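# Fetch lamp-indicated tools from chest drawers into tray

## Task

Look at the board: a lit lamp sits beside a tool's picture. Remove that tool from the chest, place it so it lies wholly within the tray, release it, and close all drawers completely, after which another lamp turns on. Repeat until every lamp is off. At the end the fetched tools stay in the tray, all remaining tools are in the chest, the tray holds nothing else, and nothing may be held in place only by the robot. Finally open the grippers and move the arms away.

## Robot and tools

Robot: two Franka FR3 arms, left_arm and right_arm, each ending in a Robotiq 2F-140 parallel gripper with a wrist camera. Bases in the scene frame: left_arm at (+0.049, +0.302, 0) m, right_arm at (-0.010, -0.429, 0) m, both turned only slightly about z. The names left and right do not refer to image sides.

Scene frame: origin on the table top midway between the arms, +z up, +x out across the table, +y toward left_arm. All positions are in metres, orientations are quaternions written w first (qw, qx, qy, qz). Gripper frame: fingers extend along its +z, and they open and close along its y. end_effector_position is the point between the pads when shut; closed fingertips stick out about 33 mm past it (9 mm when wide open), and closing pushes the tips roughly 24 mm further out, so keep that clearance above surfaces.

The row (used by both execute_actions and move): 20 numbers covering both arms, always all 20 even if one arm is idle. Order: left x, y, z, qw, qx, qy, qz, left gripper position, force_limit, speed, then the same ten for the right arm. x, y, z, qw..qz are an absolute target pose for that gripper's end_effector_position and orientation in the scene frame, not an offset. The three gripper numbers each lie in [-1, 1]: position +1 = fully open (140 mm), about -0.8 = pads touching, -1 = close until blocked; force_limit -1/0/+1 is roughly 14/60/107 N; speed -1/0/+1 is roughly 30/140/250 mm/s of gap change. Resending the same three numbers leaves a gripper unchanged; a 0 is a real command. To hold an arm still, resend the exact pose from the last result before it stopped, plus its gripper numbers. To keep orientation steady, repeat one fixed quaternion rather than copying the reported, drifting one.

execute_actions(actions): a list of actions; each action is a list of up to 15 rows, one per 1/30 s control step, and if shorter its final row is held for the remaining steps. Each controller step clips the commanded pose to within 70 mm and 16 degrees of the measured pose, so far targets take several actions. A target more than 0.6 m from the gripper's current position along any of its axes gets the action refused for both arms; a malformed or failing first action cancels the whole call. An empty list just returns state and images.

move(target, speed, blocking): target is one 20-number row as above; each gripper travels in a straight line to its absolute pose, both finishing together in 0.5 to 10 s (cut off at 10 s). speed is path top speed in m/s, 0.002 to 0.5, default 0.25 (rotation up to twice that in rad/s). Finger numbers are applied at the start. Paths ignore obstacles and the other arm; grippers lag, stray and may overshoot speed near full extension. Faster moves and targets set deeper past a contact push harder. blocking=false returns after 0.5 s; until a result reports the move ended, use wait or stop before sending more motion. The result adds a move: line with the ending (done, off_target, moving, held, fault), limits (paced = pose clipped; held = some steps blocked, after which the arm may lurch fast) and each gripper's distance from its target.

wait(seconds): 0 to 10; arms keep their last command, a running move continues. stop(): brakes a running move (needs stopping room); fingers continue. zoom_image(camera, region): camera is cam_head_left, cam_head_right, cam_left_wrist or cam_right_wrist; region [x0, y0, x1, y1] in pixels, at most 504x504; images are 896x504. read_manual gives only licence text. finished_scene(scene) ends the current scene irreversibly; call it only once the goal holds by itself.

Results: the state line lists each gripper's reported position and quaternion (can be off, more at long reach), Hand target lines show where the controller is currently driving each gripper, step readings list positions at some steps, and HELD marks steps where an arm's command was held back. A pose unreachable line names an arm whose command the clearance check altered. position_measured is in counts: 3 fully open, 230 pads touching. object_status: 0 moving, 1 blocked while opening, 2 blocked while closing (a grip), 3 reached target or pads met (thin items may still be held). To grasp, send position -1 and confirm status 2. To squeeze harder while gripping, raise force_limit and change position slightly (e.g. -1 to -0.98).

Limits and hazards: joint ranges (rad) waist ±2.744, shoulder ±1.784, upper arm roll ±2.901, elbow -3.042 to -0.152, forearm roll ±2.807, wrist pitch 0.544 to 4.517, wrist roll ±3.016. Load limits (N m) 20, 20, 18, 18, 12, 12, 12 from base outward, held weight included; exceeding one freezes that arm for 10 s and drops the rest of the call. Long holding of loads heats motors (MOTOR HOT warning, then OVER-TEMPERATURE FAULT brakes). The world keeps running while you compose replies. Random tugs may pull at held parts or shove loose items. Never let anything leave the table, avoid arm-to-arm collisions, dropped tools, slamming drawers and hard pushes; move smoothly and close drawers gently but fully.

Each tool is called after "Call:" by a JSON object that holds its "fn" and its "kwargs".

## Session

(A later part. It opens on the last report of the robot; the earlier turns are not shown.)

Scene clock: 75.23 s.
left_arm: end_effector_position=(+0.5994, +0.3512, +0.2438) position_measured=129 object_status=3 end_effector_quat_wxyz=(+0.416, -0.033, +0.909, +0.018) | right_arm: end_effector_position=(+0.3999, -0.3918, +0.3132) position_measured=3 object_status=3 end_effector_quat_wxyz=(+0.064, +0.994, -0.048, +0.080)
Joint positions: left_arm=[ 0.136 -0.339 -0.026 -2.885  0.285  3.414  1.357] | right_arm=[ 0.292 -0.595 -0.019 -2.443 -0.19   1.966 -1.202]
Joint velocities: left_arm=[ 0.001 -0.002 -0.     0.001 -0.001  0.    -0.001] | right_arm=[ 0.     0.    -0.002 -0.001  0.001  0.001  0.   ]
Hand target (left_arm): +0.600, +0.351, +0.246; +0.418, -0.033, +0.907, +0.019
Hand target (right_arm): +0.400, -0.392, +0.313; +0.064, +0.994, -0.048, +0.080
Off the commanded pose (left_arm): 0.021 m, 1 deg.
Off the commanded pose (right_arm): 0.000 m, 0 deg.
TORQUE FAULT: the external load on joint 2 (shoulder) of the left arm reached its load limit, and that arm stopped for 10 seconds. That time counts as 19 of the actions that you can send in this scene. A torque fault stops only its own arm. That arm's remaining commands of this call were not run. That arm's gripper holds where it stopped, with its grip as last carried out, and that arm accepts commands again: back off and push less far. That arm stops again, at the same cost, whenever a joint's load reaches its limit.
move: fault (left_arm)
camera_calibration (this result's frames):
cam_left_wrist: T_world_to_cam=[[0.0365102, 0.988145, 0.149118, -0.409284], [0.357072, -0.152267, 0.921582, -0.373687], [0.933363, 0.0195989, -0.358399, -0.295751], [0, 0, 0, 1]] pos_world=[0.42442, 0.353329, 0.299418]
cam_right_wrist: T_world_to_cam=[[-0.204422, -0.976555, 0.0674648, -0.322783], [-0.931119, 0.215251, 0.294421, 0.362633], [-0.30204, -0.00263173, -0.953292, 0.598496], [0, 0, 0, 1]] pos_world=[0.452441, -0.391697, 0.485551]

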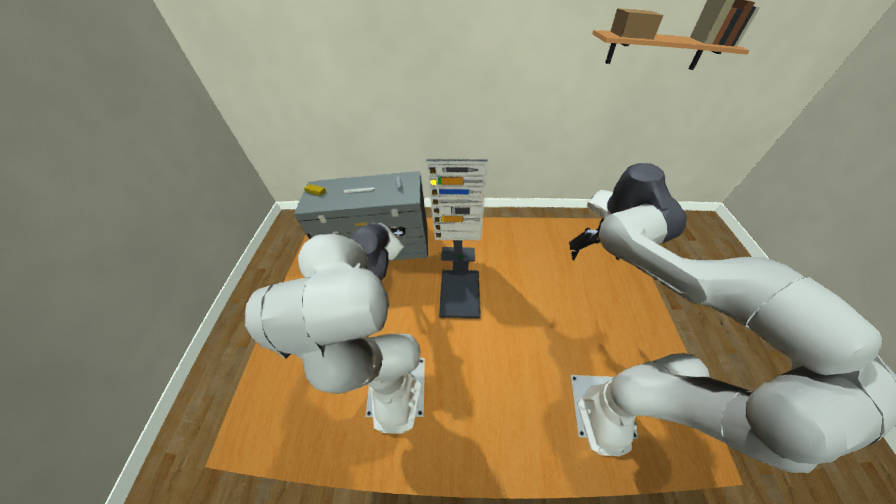

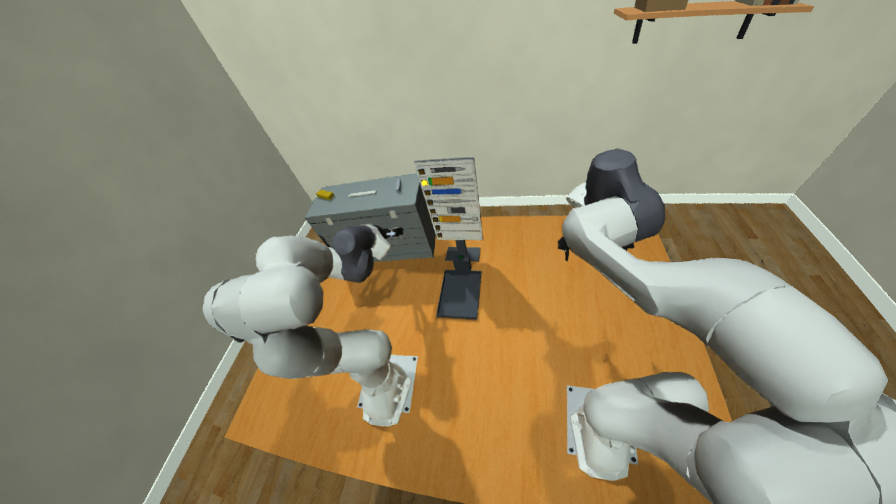

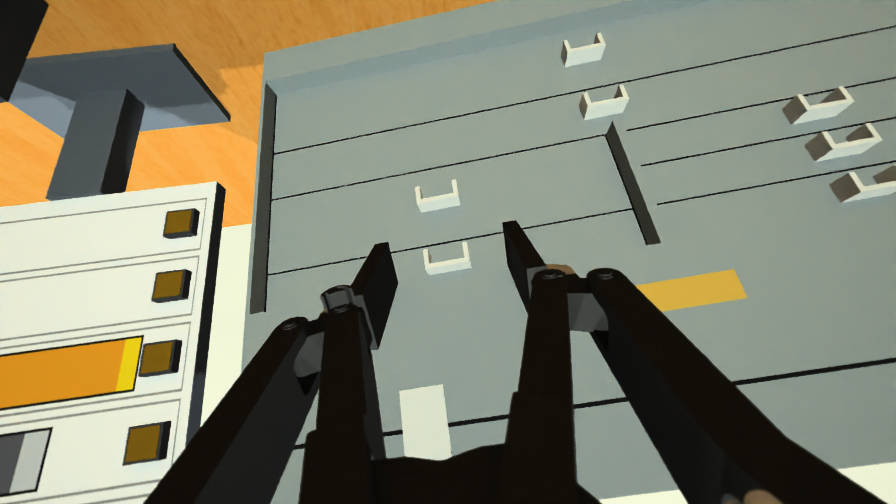

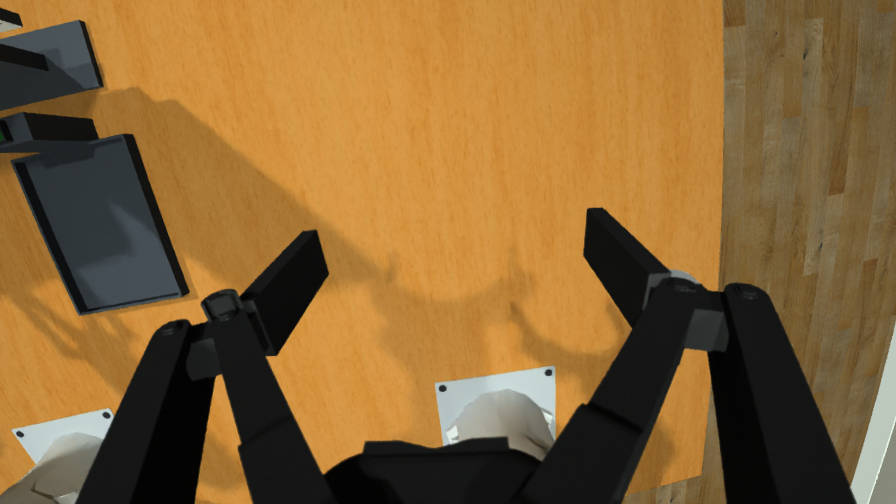

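Call:
{"fn": "move", "kwargs": {"target": [0.56,0.353,0.226,0.706,-0.028,0.706,0.028,0,1,0, 0.40,-0.392,0.313,0.064,0.994,-0.048,0.080,1,0,0], "speed": 0.1}}

Call:
{"fn": "move", "kwargs": {"target": [0.612,0.353,0.226,0.706,-0.028,0.706,0.028,0,1,0, 0.40,-0.392,0.313,0.064,0.994,-0.048,0.080,1,0,0], "speed": 0.04}}

Call:
{"fn": "move", "kwargs": {"target": [0.612,0.353,0.226,0.706,-0.028,0.706,0.028,-1,1,0, 0.40,-0.392,0.313,0.064,0.994,-0.048,0.080,1,0,0]}}

Scene clock: 79.30 s.
left_arm: end_effector_position=(+0.5617, +0.3553, +0.2277) position_measured=129 object_status=3 end_effector_quat_wxyz=(+0.598, -0.025, +0.801, +0.013) | right_arm: end_effector_position=(+0.3999, -0.3918, +0.3132) position_measured=3 object_status=3 end_effector_quat_wxyz=(+0.064, +0.994, -0.048, +0.080)
Joint positions: left_arm=[ 0.387  0.219 -0.267 -3.044  0.115  4.53   1.634] | right_arm=[ 0.292 -0.595 -0.019 -2.443 -0.19   1.966 -1.202]
Joint velocities: left_arm=[ 0.048  0.002  0.    -0.002  0.072  0.     0.005] | right_arm=[-0.     0.001  0.    -0.001 -0.002 -0.    -0.001]
Hand target (left_arm): +0.561, +0.355, +0.227; +0.598, -0.021, +0.801, +0.013
Hand target (right_arm): +0.400, -0.392, +0.313; +0.064, +0.994, -0.048, +0.080
Off the commanded pose (left_arm): 0.003 m, 17 deg; orientation clipped at the last step of the last action.
Off the commanded pose (right_arm): 0.000 m, 0 deg.
joint sent to its limit (left arm) — the command would take joint 6 (wrist pitch) past its upper limit, so that joint was sent only as far as its limit.
move: off_target (left_arm); limits=paced
camera_calibration (this result's frames):
cam_left_wrist: T_world_to_cam=[[-0.0117966, 0.985725, 0.167947, -0.38587], [-0.0563712, -0.168348, 0.984115, -0.121059], [0.99834, 0.0021418, 0.0575524, -0.39146], [0, 0, 0, 1]] pos_world=[0.379434, 0.36082, 0.206471]
cam_right_wrist: T_world_to_cam=[[-0.204422, -0.976555, 0.0674649, -0.322783], [-0.931119, 0.21525, 0.294421, 0.362633], [-0.30204, -0.00263192, -0.953292, 0.598496], [0, 0, 0, 1]] pos_world=[0.452441, -0.391697, 0.485551]

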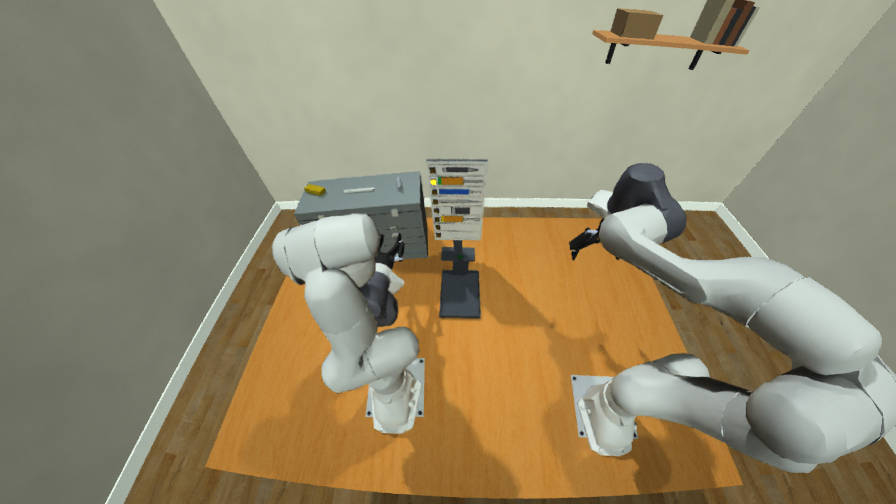

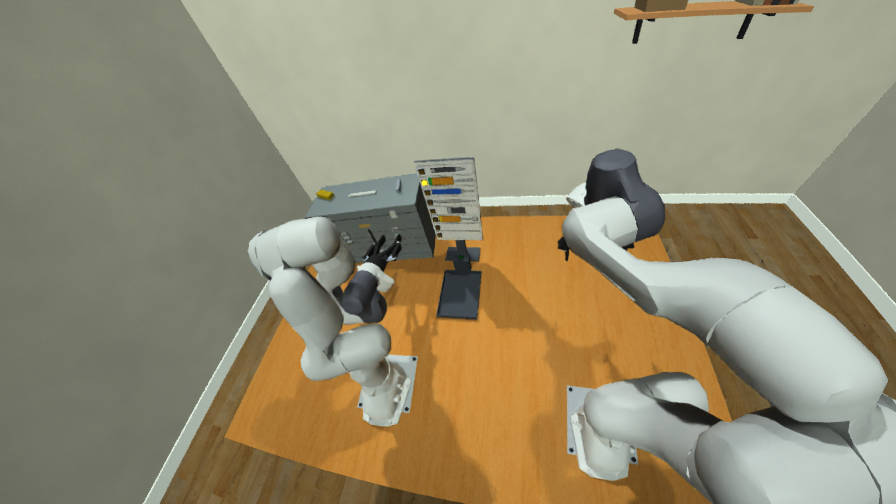

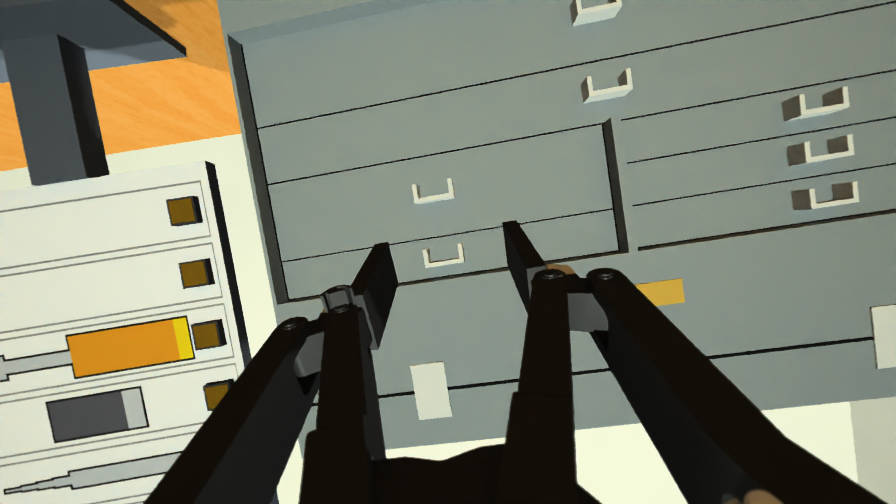

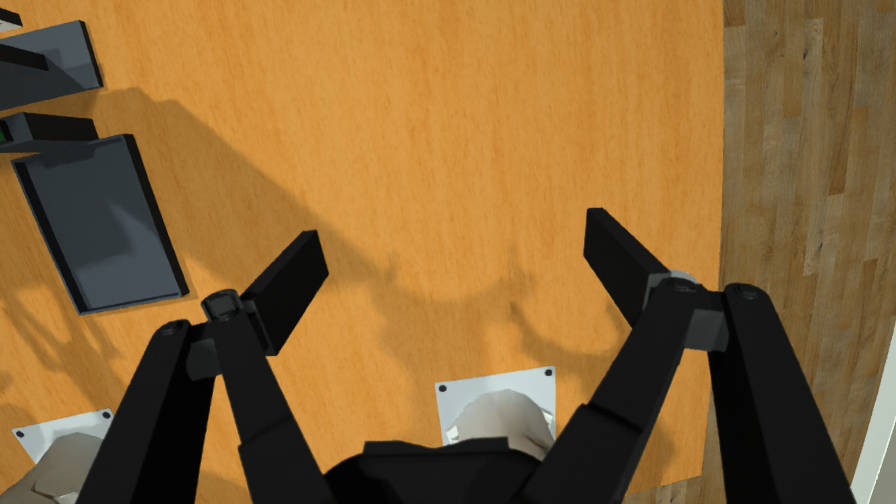

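Scene clock: 83.13 s.
left_arm: end_effector_position=(+0.6093, +0.3554, +0.2243) position_measured=129 object_status=3 end_effector_quat_wxyz=(+0.619, -0.022, +0.785, -0.002) | right_arm: end_effector_position=(+0.3999, -0.3918, +0.3132) position_measured=3 object_status=3 end_effector_quat_wxyz=(+0.064, +0.994, -0.048, +0.080)
Joint positions: left_arm=[ 0.735  0.418 -0.621 -2.89   0.128  4.533  1.795] | right_arm=[ 0.292 -0.595 -0.019 -2.443 -0.19   1.966 -1.202]
Joint velocities: left_arm=[ 0.205  0.076 -0.165  0.002  0.047  0.     0.102] | right_arm=[ 0.001 -0.001  0.001  0.001 -0.001 -0.001  0.001]
Hand target (left_arm): +0.612, +0.354, +0.226; +0.622, -0.010, +0.783, +0.003
Hand target (right_arm): +0.400, -0.392, +0.313; +0.064, +0.994, -0.048, +0.080
Off the commanded pose (left_arm): 0.004 m, 14 deg.
Off the commanded pose (right_arm): 0.000 m, 0 deg.
joint sent to its limit (left arm) — the command would take joint 6 (wrist pitch) past its upper limit, so that joint was sent only as far as its limit.
move: off_target (left_arm)
camera_calibration (this result's frames):
cam_left_wrist: T_world_to_cam=[[0.000381996, 0.988842, 0.148965, -0.389094], [-0.112763, -0.147972, 0.982542, -0.0875528], [0.993622, -0.0171731, 0.111449, -0.441127], [0, 0, 0, 1]] pos_world=[0.428589, 0.364221, 0.193149]
cam_right_wrist: T_world_to_cam=[[-0.204422, -0.976555, 0.0674649, -0.322783], [-0.93112, 0.21525, 0.294421, 0.362633], [-0.30204, -0.00263192, -0.953292, 0.598496], [0, 0, 0, 1]] pos_world=[0.452441, -0.391697, 0.485551]

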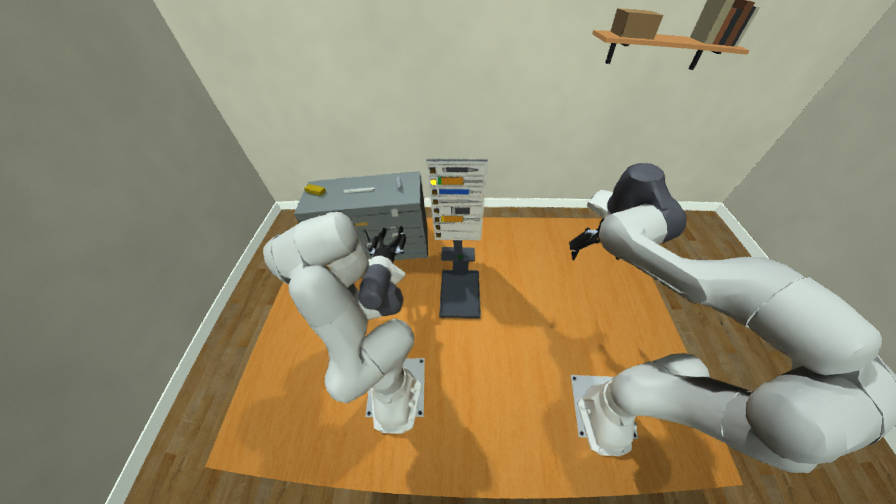

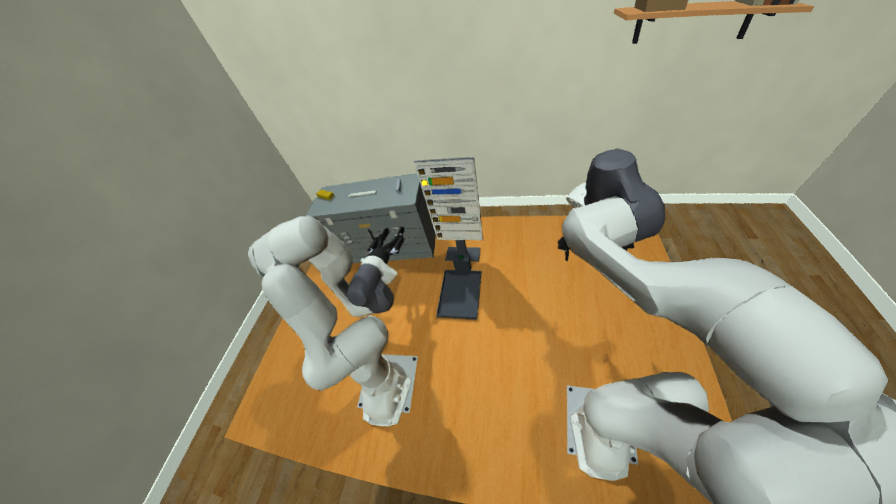

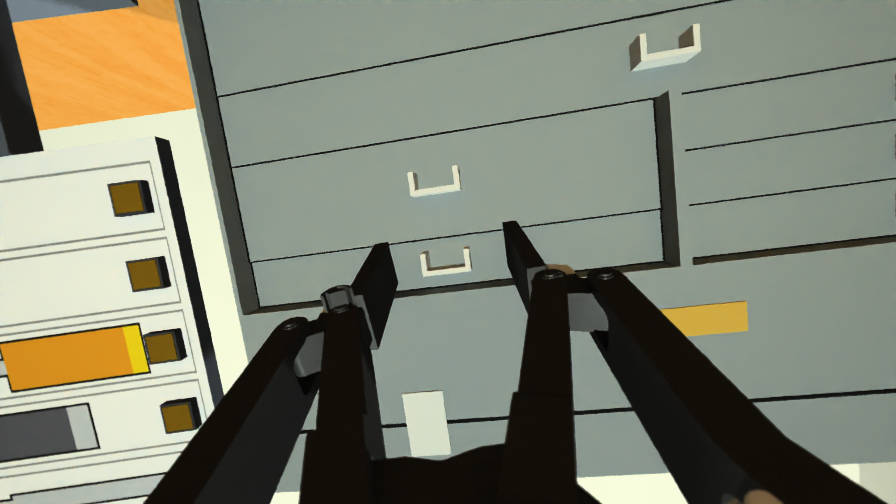

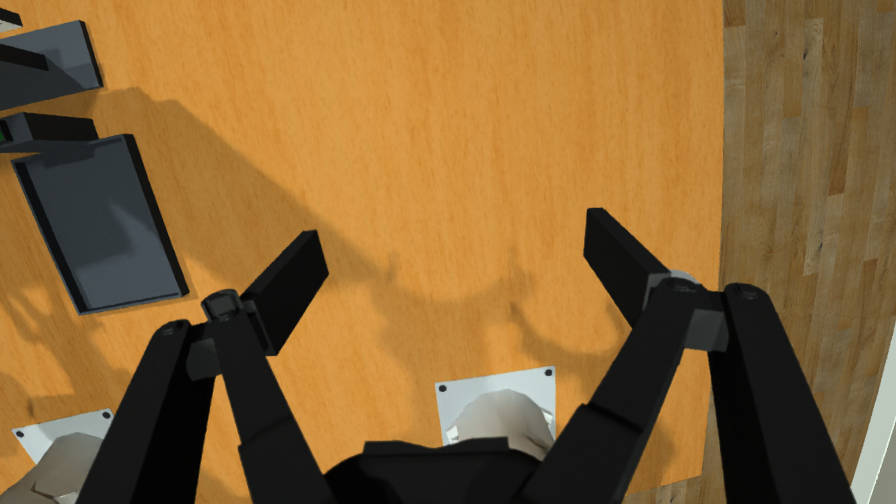

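Scene clock: 86.57 s.
left_arm: end_effector_position=(+0.6065, +0.3560, +0.2116) position_measured=197 object_status=2 end_effector_quat_wxyz=(+0.694, -0.028, +0.719, -0.008) | right_arm: end_effector_position=(+0.3999, -0.3918, +0.3132) position_measured=3 object_status=3 end_effector_quat_wxyz=(+0.064, +0.994, -0.048, +0.080)
Joint positions: left_arm=[ 1.451  1.576 -1.112 -2.851  0.427  4.533  2.973] | right_arm=[ 0.292 -0.595 -0.019 -2.443 -0.19   1.966 -1.202]
Joint velocities: left_arm=[-0.001  0.004  0.002  0.002  0.005  0.     0.028] | right_arm=[-0.001  0.    -0.     0.001  0.001 -0.    -0.001]
Hand target (left_arm): +0.610, +0.356, +0.219; +0.702, -0.013, +0.712, +0.007
Hand target (right_arm): +0.400, -0.392, +0.313; +0.064, +0.994, -0.048, +0.080
Off the commanded pose (left_arm): 0.016 m, 5 deg.
Off the commanded pose (right_arm): 0.000 m, 0 deg.
joint sent to its limit (left arm) — the command would take joint 6 (wrist pitch) past its upper limit and joint 7 (wrist roll) past its upper limit, so those joints were sent only as far as their limits.
move: off_target (left_arm)
camera_calibration (this result's frames):
cam_left_wrist: T_world_to_cam=[[-0.0321136, 0.990749, 0.131855, -0.365115], [-0.303654, -0.135358, 0.943119, 0.0443222], [0.952241, -0.00975127, 0.305191, -0.455393], [0, 0, 0, 1]] pos_world=[0.435377, 0.363296, 0.145323]
cam_right_wrist: T_world_to_cam=[[-0.204422, -0.976555, 0.0674648, -0.322783], [-0.931119, 0.215251, 0.294421, 0.362633], [-0.30204, -0.0026317, -0.953292, 0.598496], [0, 0, 0, 1]] pos_world=[0.452441, -0.391697, 0.485551]

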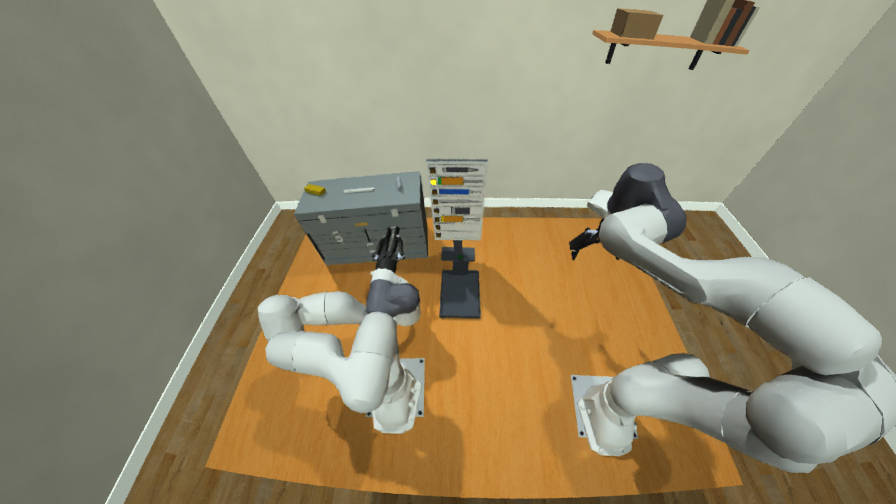

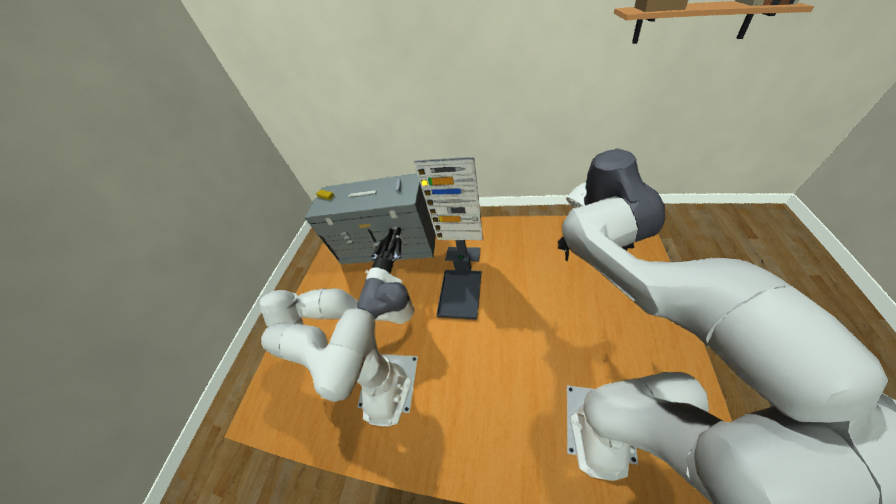

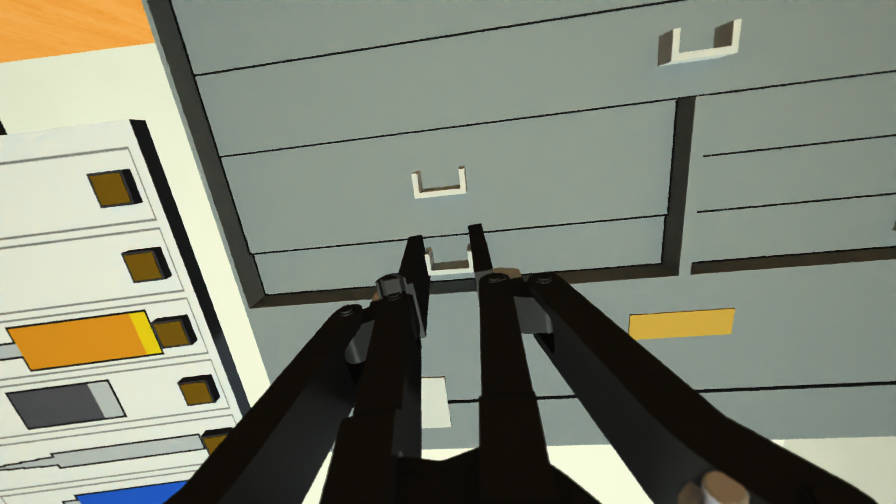

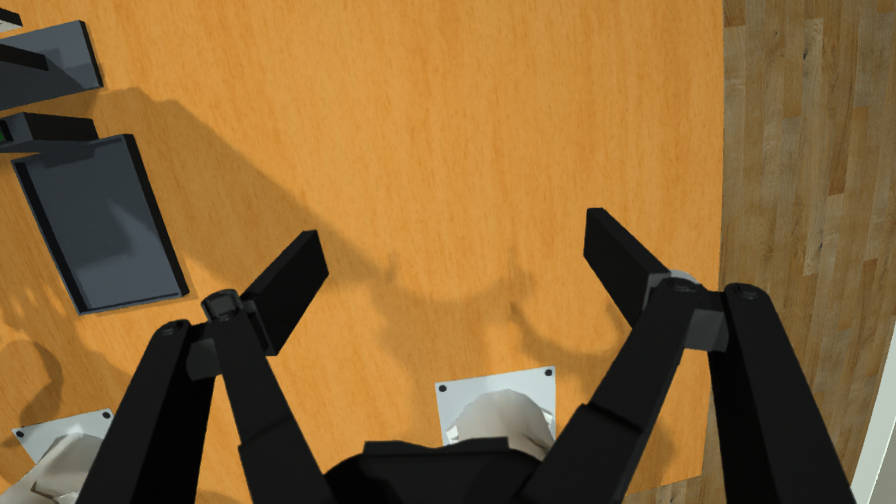

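Gripped, awkward config. Pull while tilting.

Call:
{"fn": "move", "kwargs": {"target": [0.46,0.34,0.225,0.423,-0.036,0.906,0.017,-1,1,0, 0.40,-0.392,0.313,0.064,0.994,-0.048,0.080,1,0,0], "speed": 0.05}}

Call:
{"fn": "zoom_image", "kwargs": {"camera": "cam_head_right", "region": [280, 170, 480, 300]}}

Scene clock: 93.57 s.
left_arm: end_effector_position=(+0.5635, +0.3532, +0.2159) position_measured=197 object_status=2 end_effector_quat_wxyz=(+0.620, -0.022, +0.784, -0.011) | right_arm: end_effector_position=(+0.3999, -0.3918, +0.3132) position_measured=3 object_status=3 end_effector_quat_wxyz=(+0.064, +0.994, -0.048, +0.080)
Joint positions: left_arm=[ 1.565  1.461 -1.347 -3.033 -0.004  4.533  3.   ] | right_arm=[ 0.292 -0.595 -0.019 -2.443 -0.19   1.966 -1.202]
Joint velocities: left_arm=[ 0.001  0.    -0.001  0.001  0.002 -0.     0.001] | right_arm=[ 0.    -0.002 -0.001  0.    -0.001 -0.    -0.001]
Hand target (left_arm): +0.564, +0.353, +0.216; +0.620, -0.022, +0.784, -0.012
Hand target (right_arm): +0.400, -0.392, +0.313; +0.064, +0.994, -0.048, +0.080
Off the commanded pose (left_arm): 0.105 m, 27 deg; position and orientation clipped at the last step of the last action.
Off the commanded pose (right_arm): 0.000 m, 0 deg.
joint sent to its limit (left arm) — the command would take joint 6 (wrist pitch) past its upper limit, so that joint was sent only as far as its limit.
move: held (left_arm); limits=paced,held; held on 143 of 206 steps (left_arm), including the last (left_arm)
pose unreachable (left arm): on one or more control steps of this call, first in action 0 (counted from 0), this arm could not follow its commanded pose, so it was not sent that pose on those steps. On the call's last step it was still not sent that pose. It may still have moved: this result reports where it is.
cause: the commanded pose would bring two parts of the arm too close to each other (joints 2 (shoulder) to 6 (wrist pitch) lie between them).
camera_calibration (this result's frames):
cam_left_wrist: T_world_to_cam=[[0.0128505, 0.990834, 0.134474, -0.390216], [-0.116284, -0.132092, 0.984393, -0.0888995], [0.993133, -0.0282871, 0.11352, -0.390972], [0, 0, 0, 1]] pos_world=[0.382964, 0.363837, 0.184369]
cam_right_wrist: T_world_to_cam=[[-0.204422, -0.976555, 0.0674649, -0.322783], [-0.931119, 0.215251, 0.294421, 0.362633], [-0.30204, -0.00263174, -0.953292, 0.598496], [0, 0, 0, 1]] pos_world=[0.452441, -0.391697, 0.485551]

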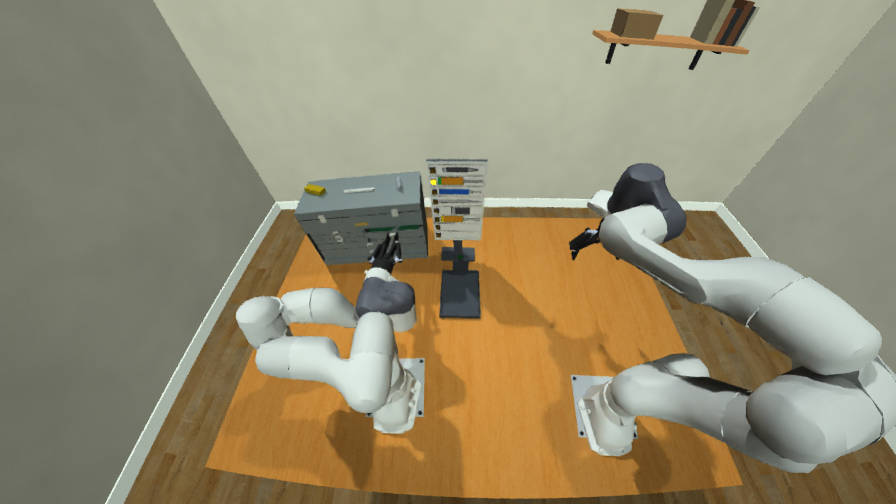

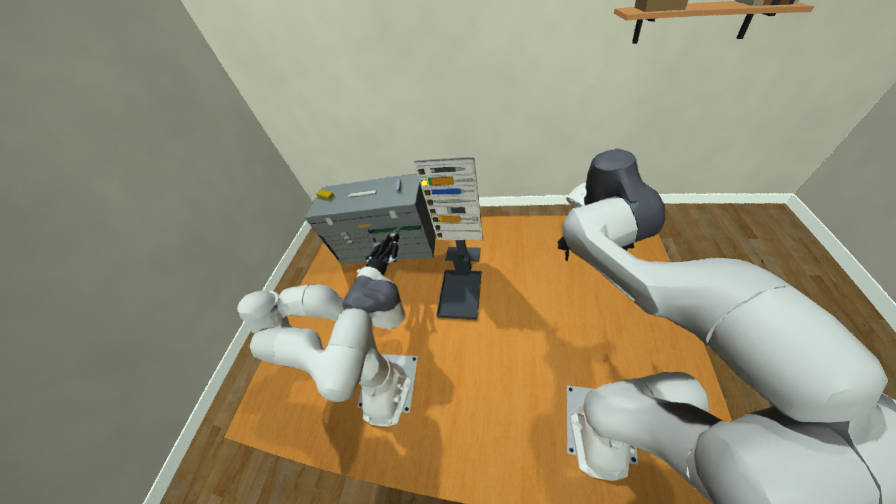

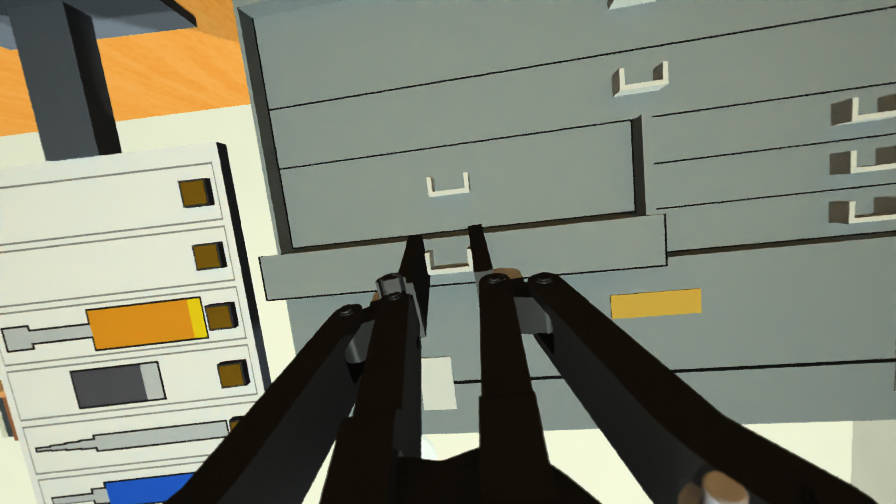

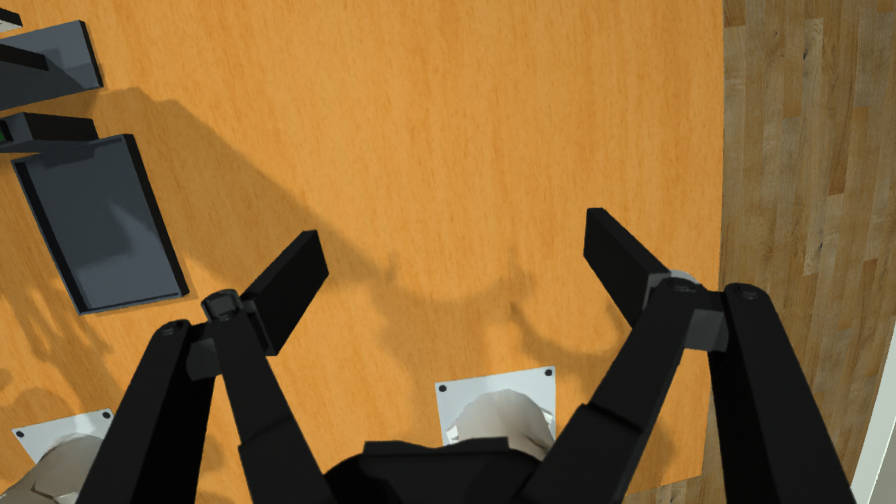

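Region (280, 170, 480, 300) of cam_head_right's 896x504 image, scaled by 2.520, with more detail than that image has; it fills the top 328 rows of this view, and the rest is white.

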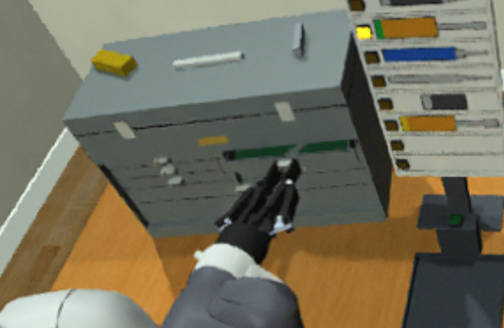

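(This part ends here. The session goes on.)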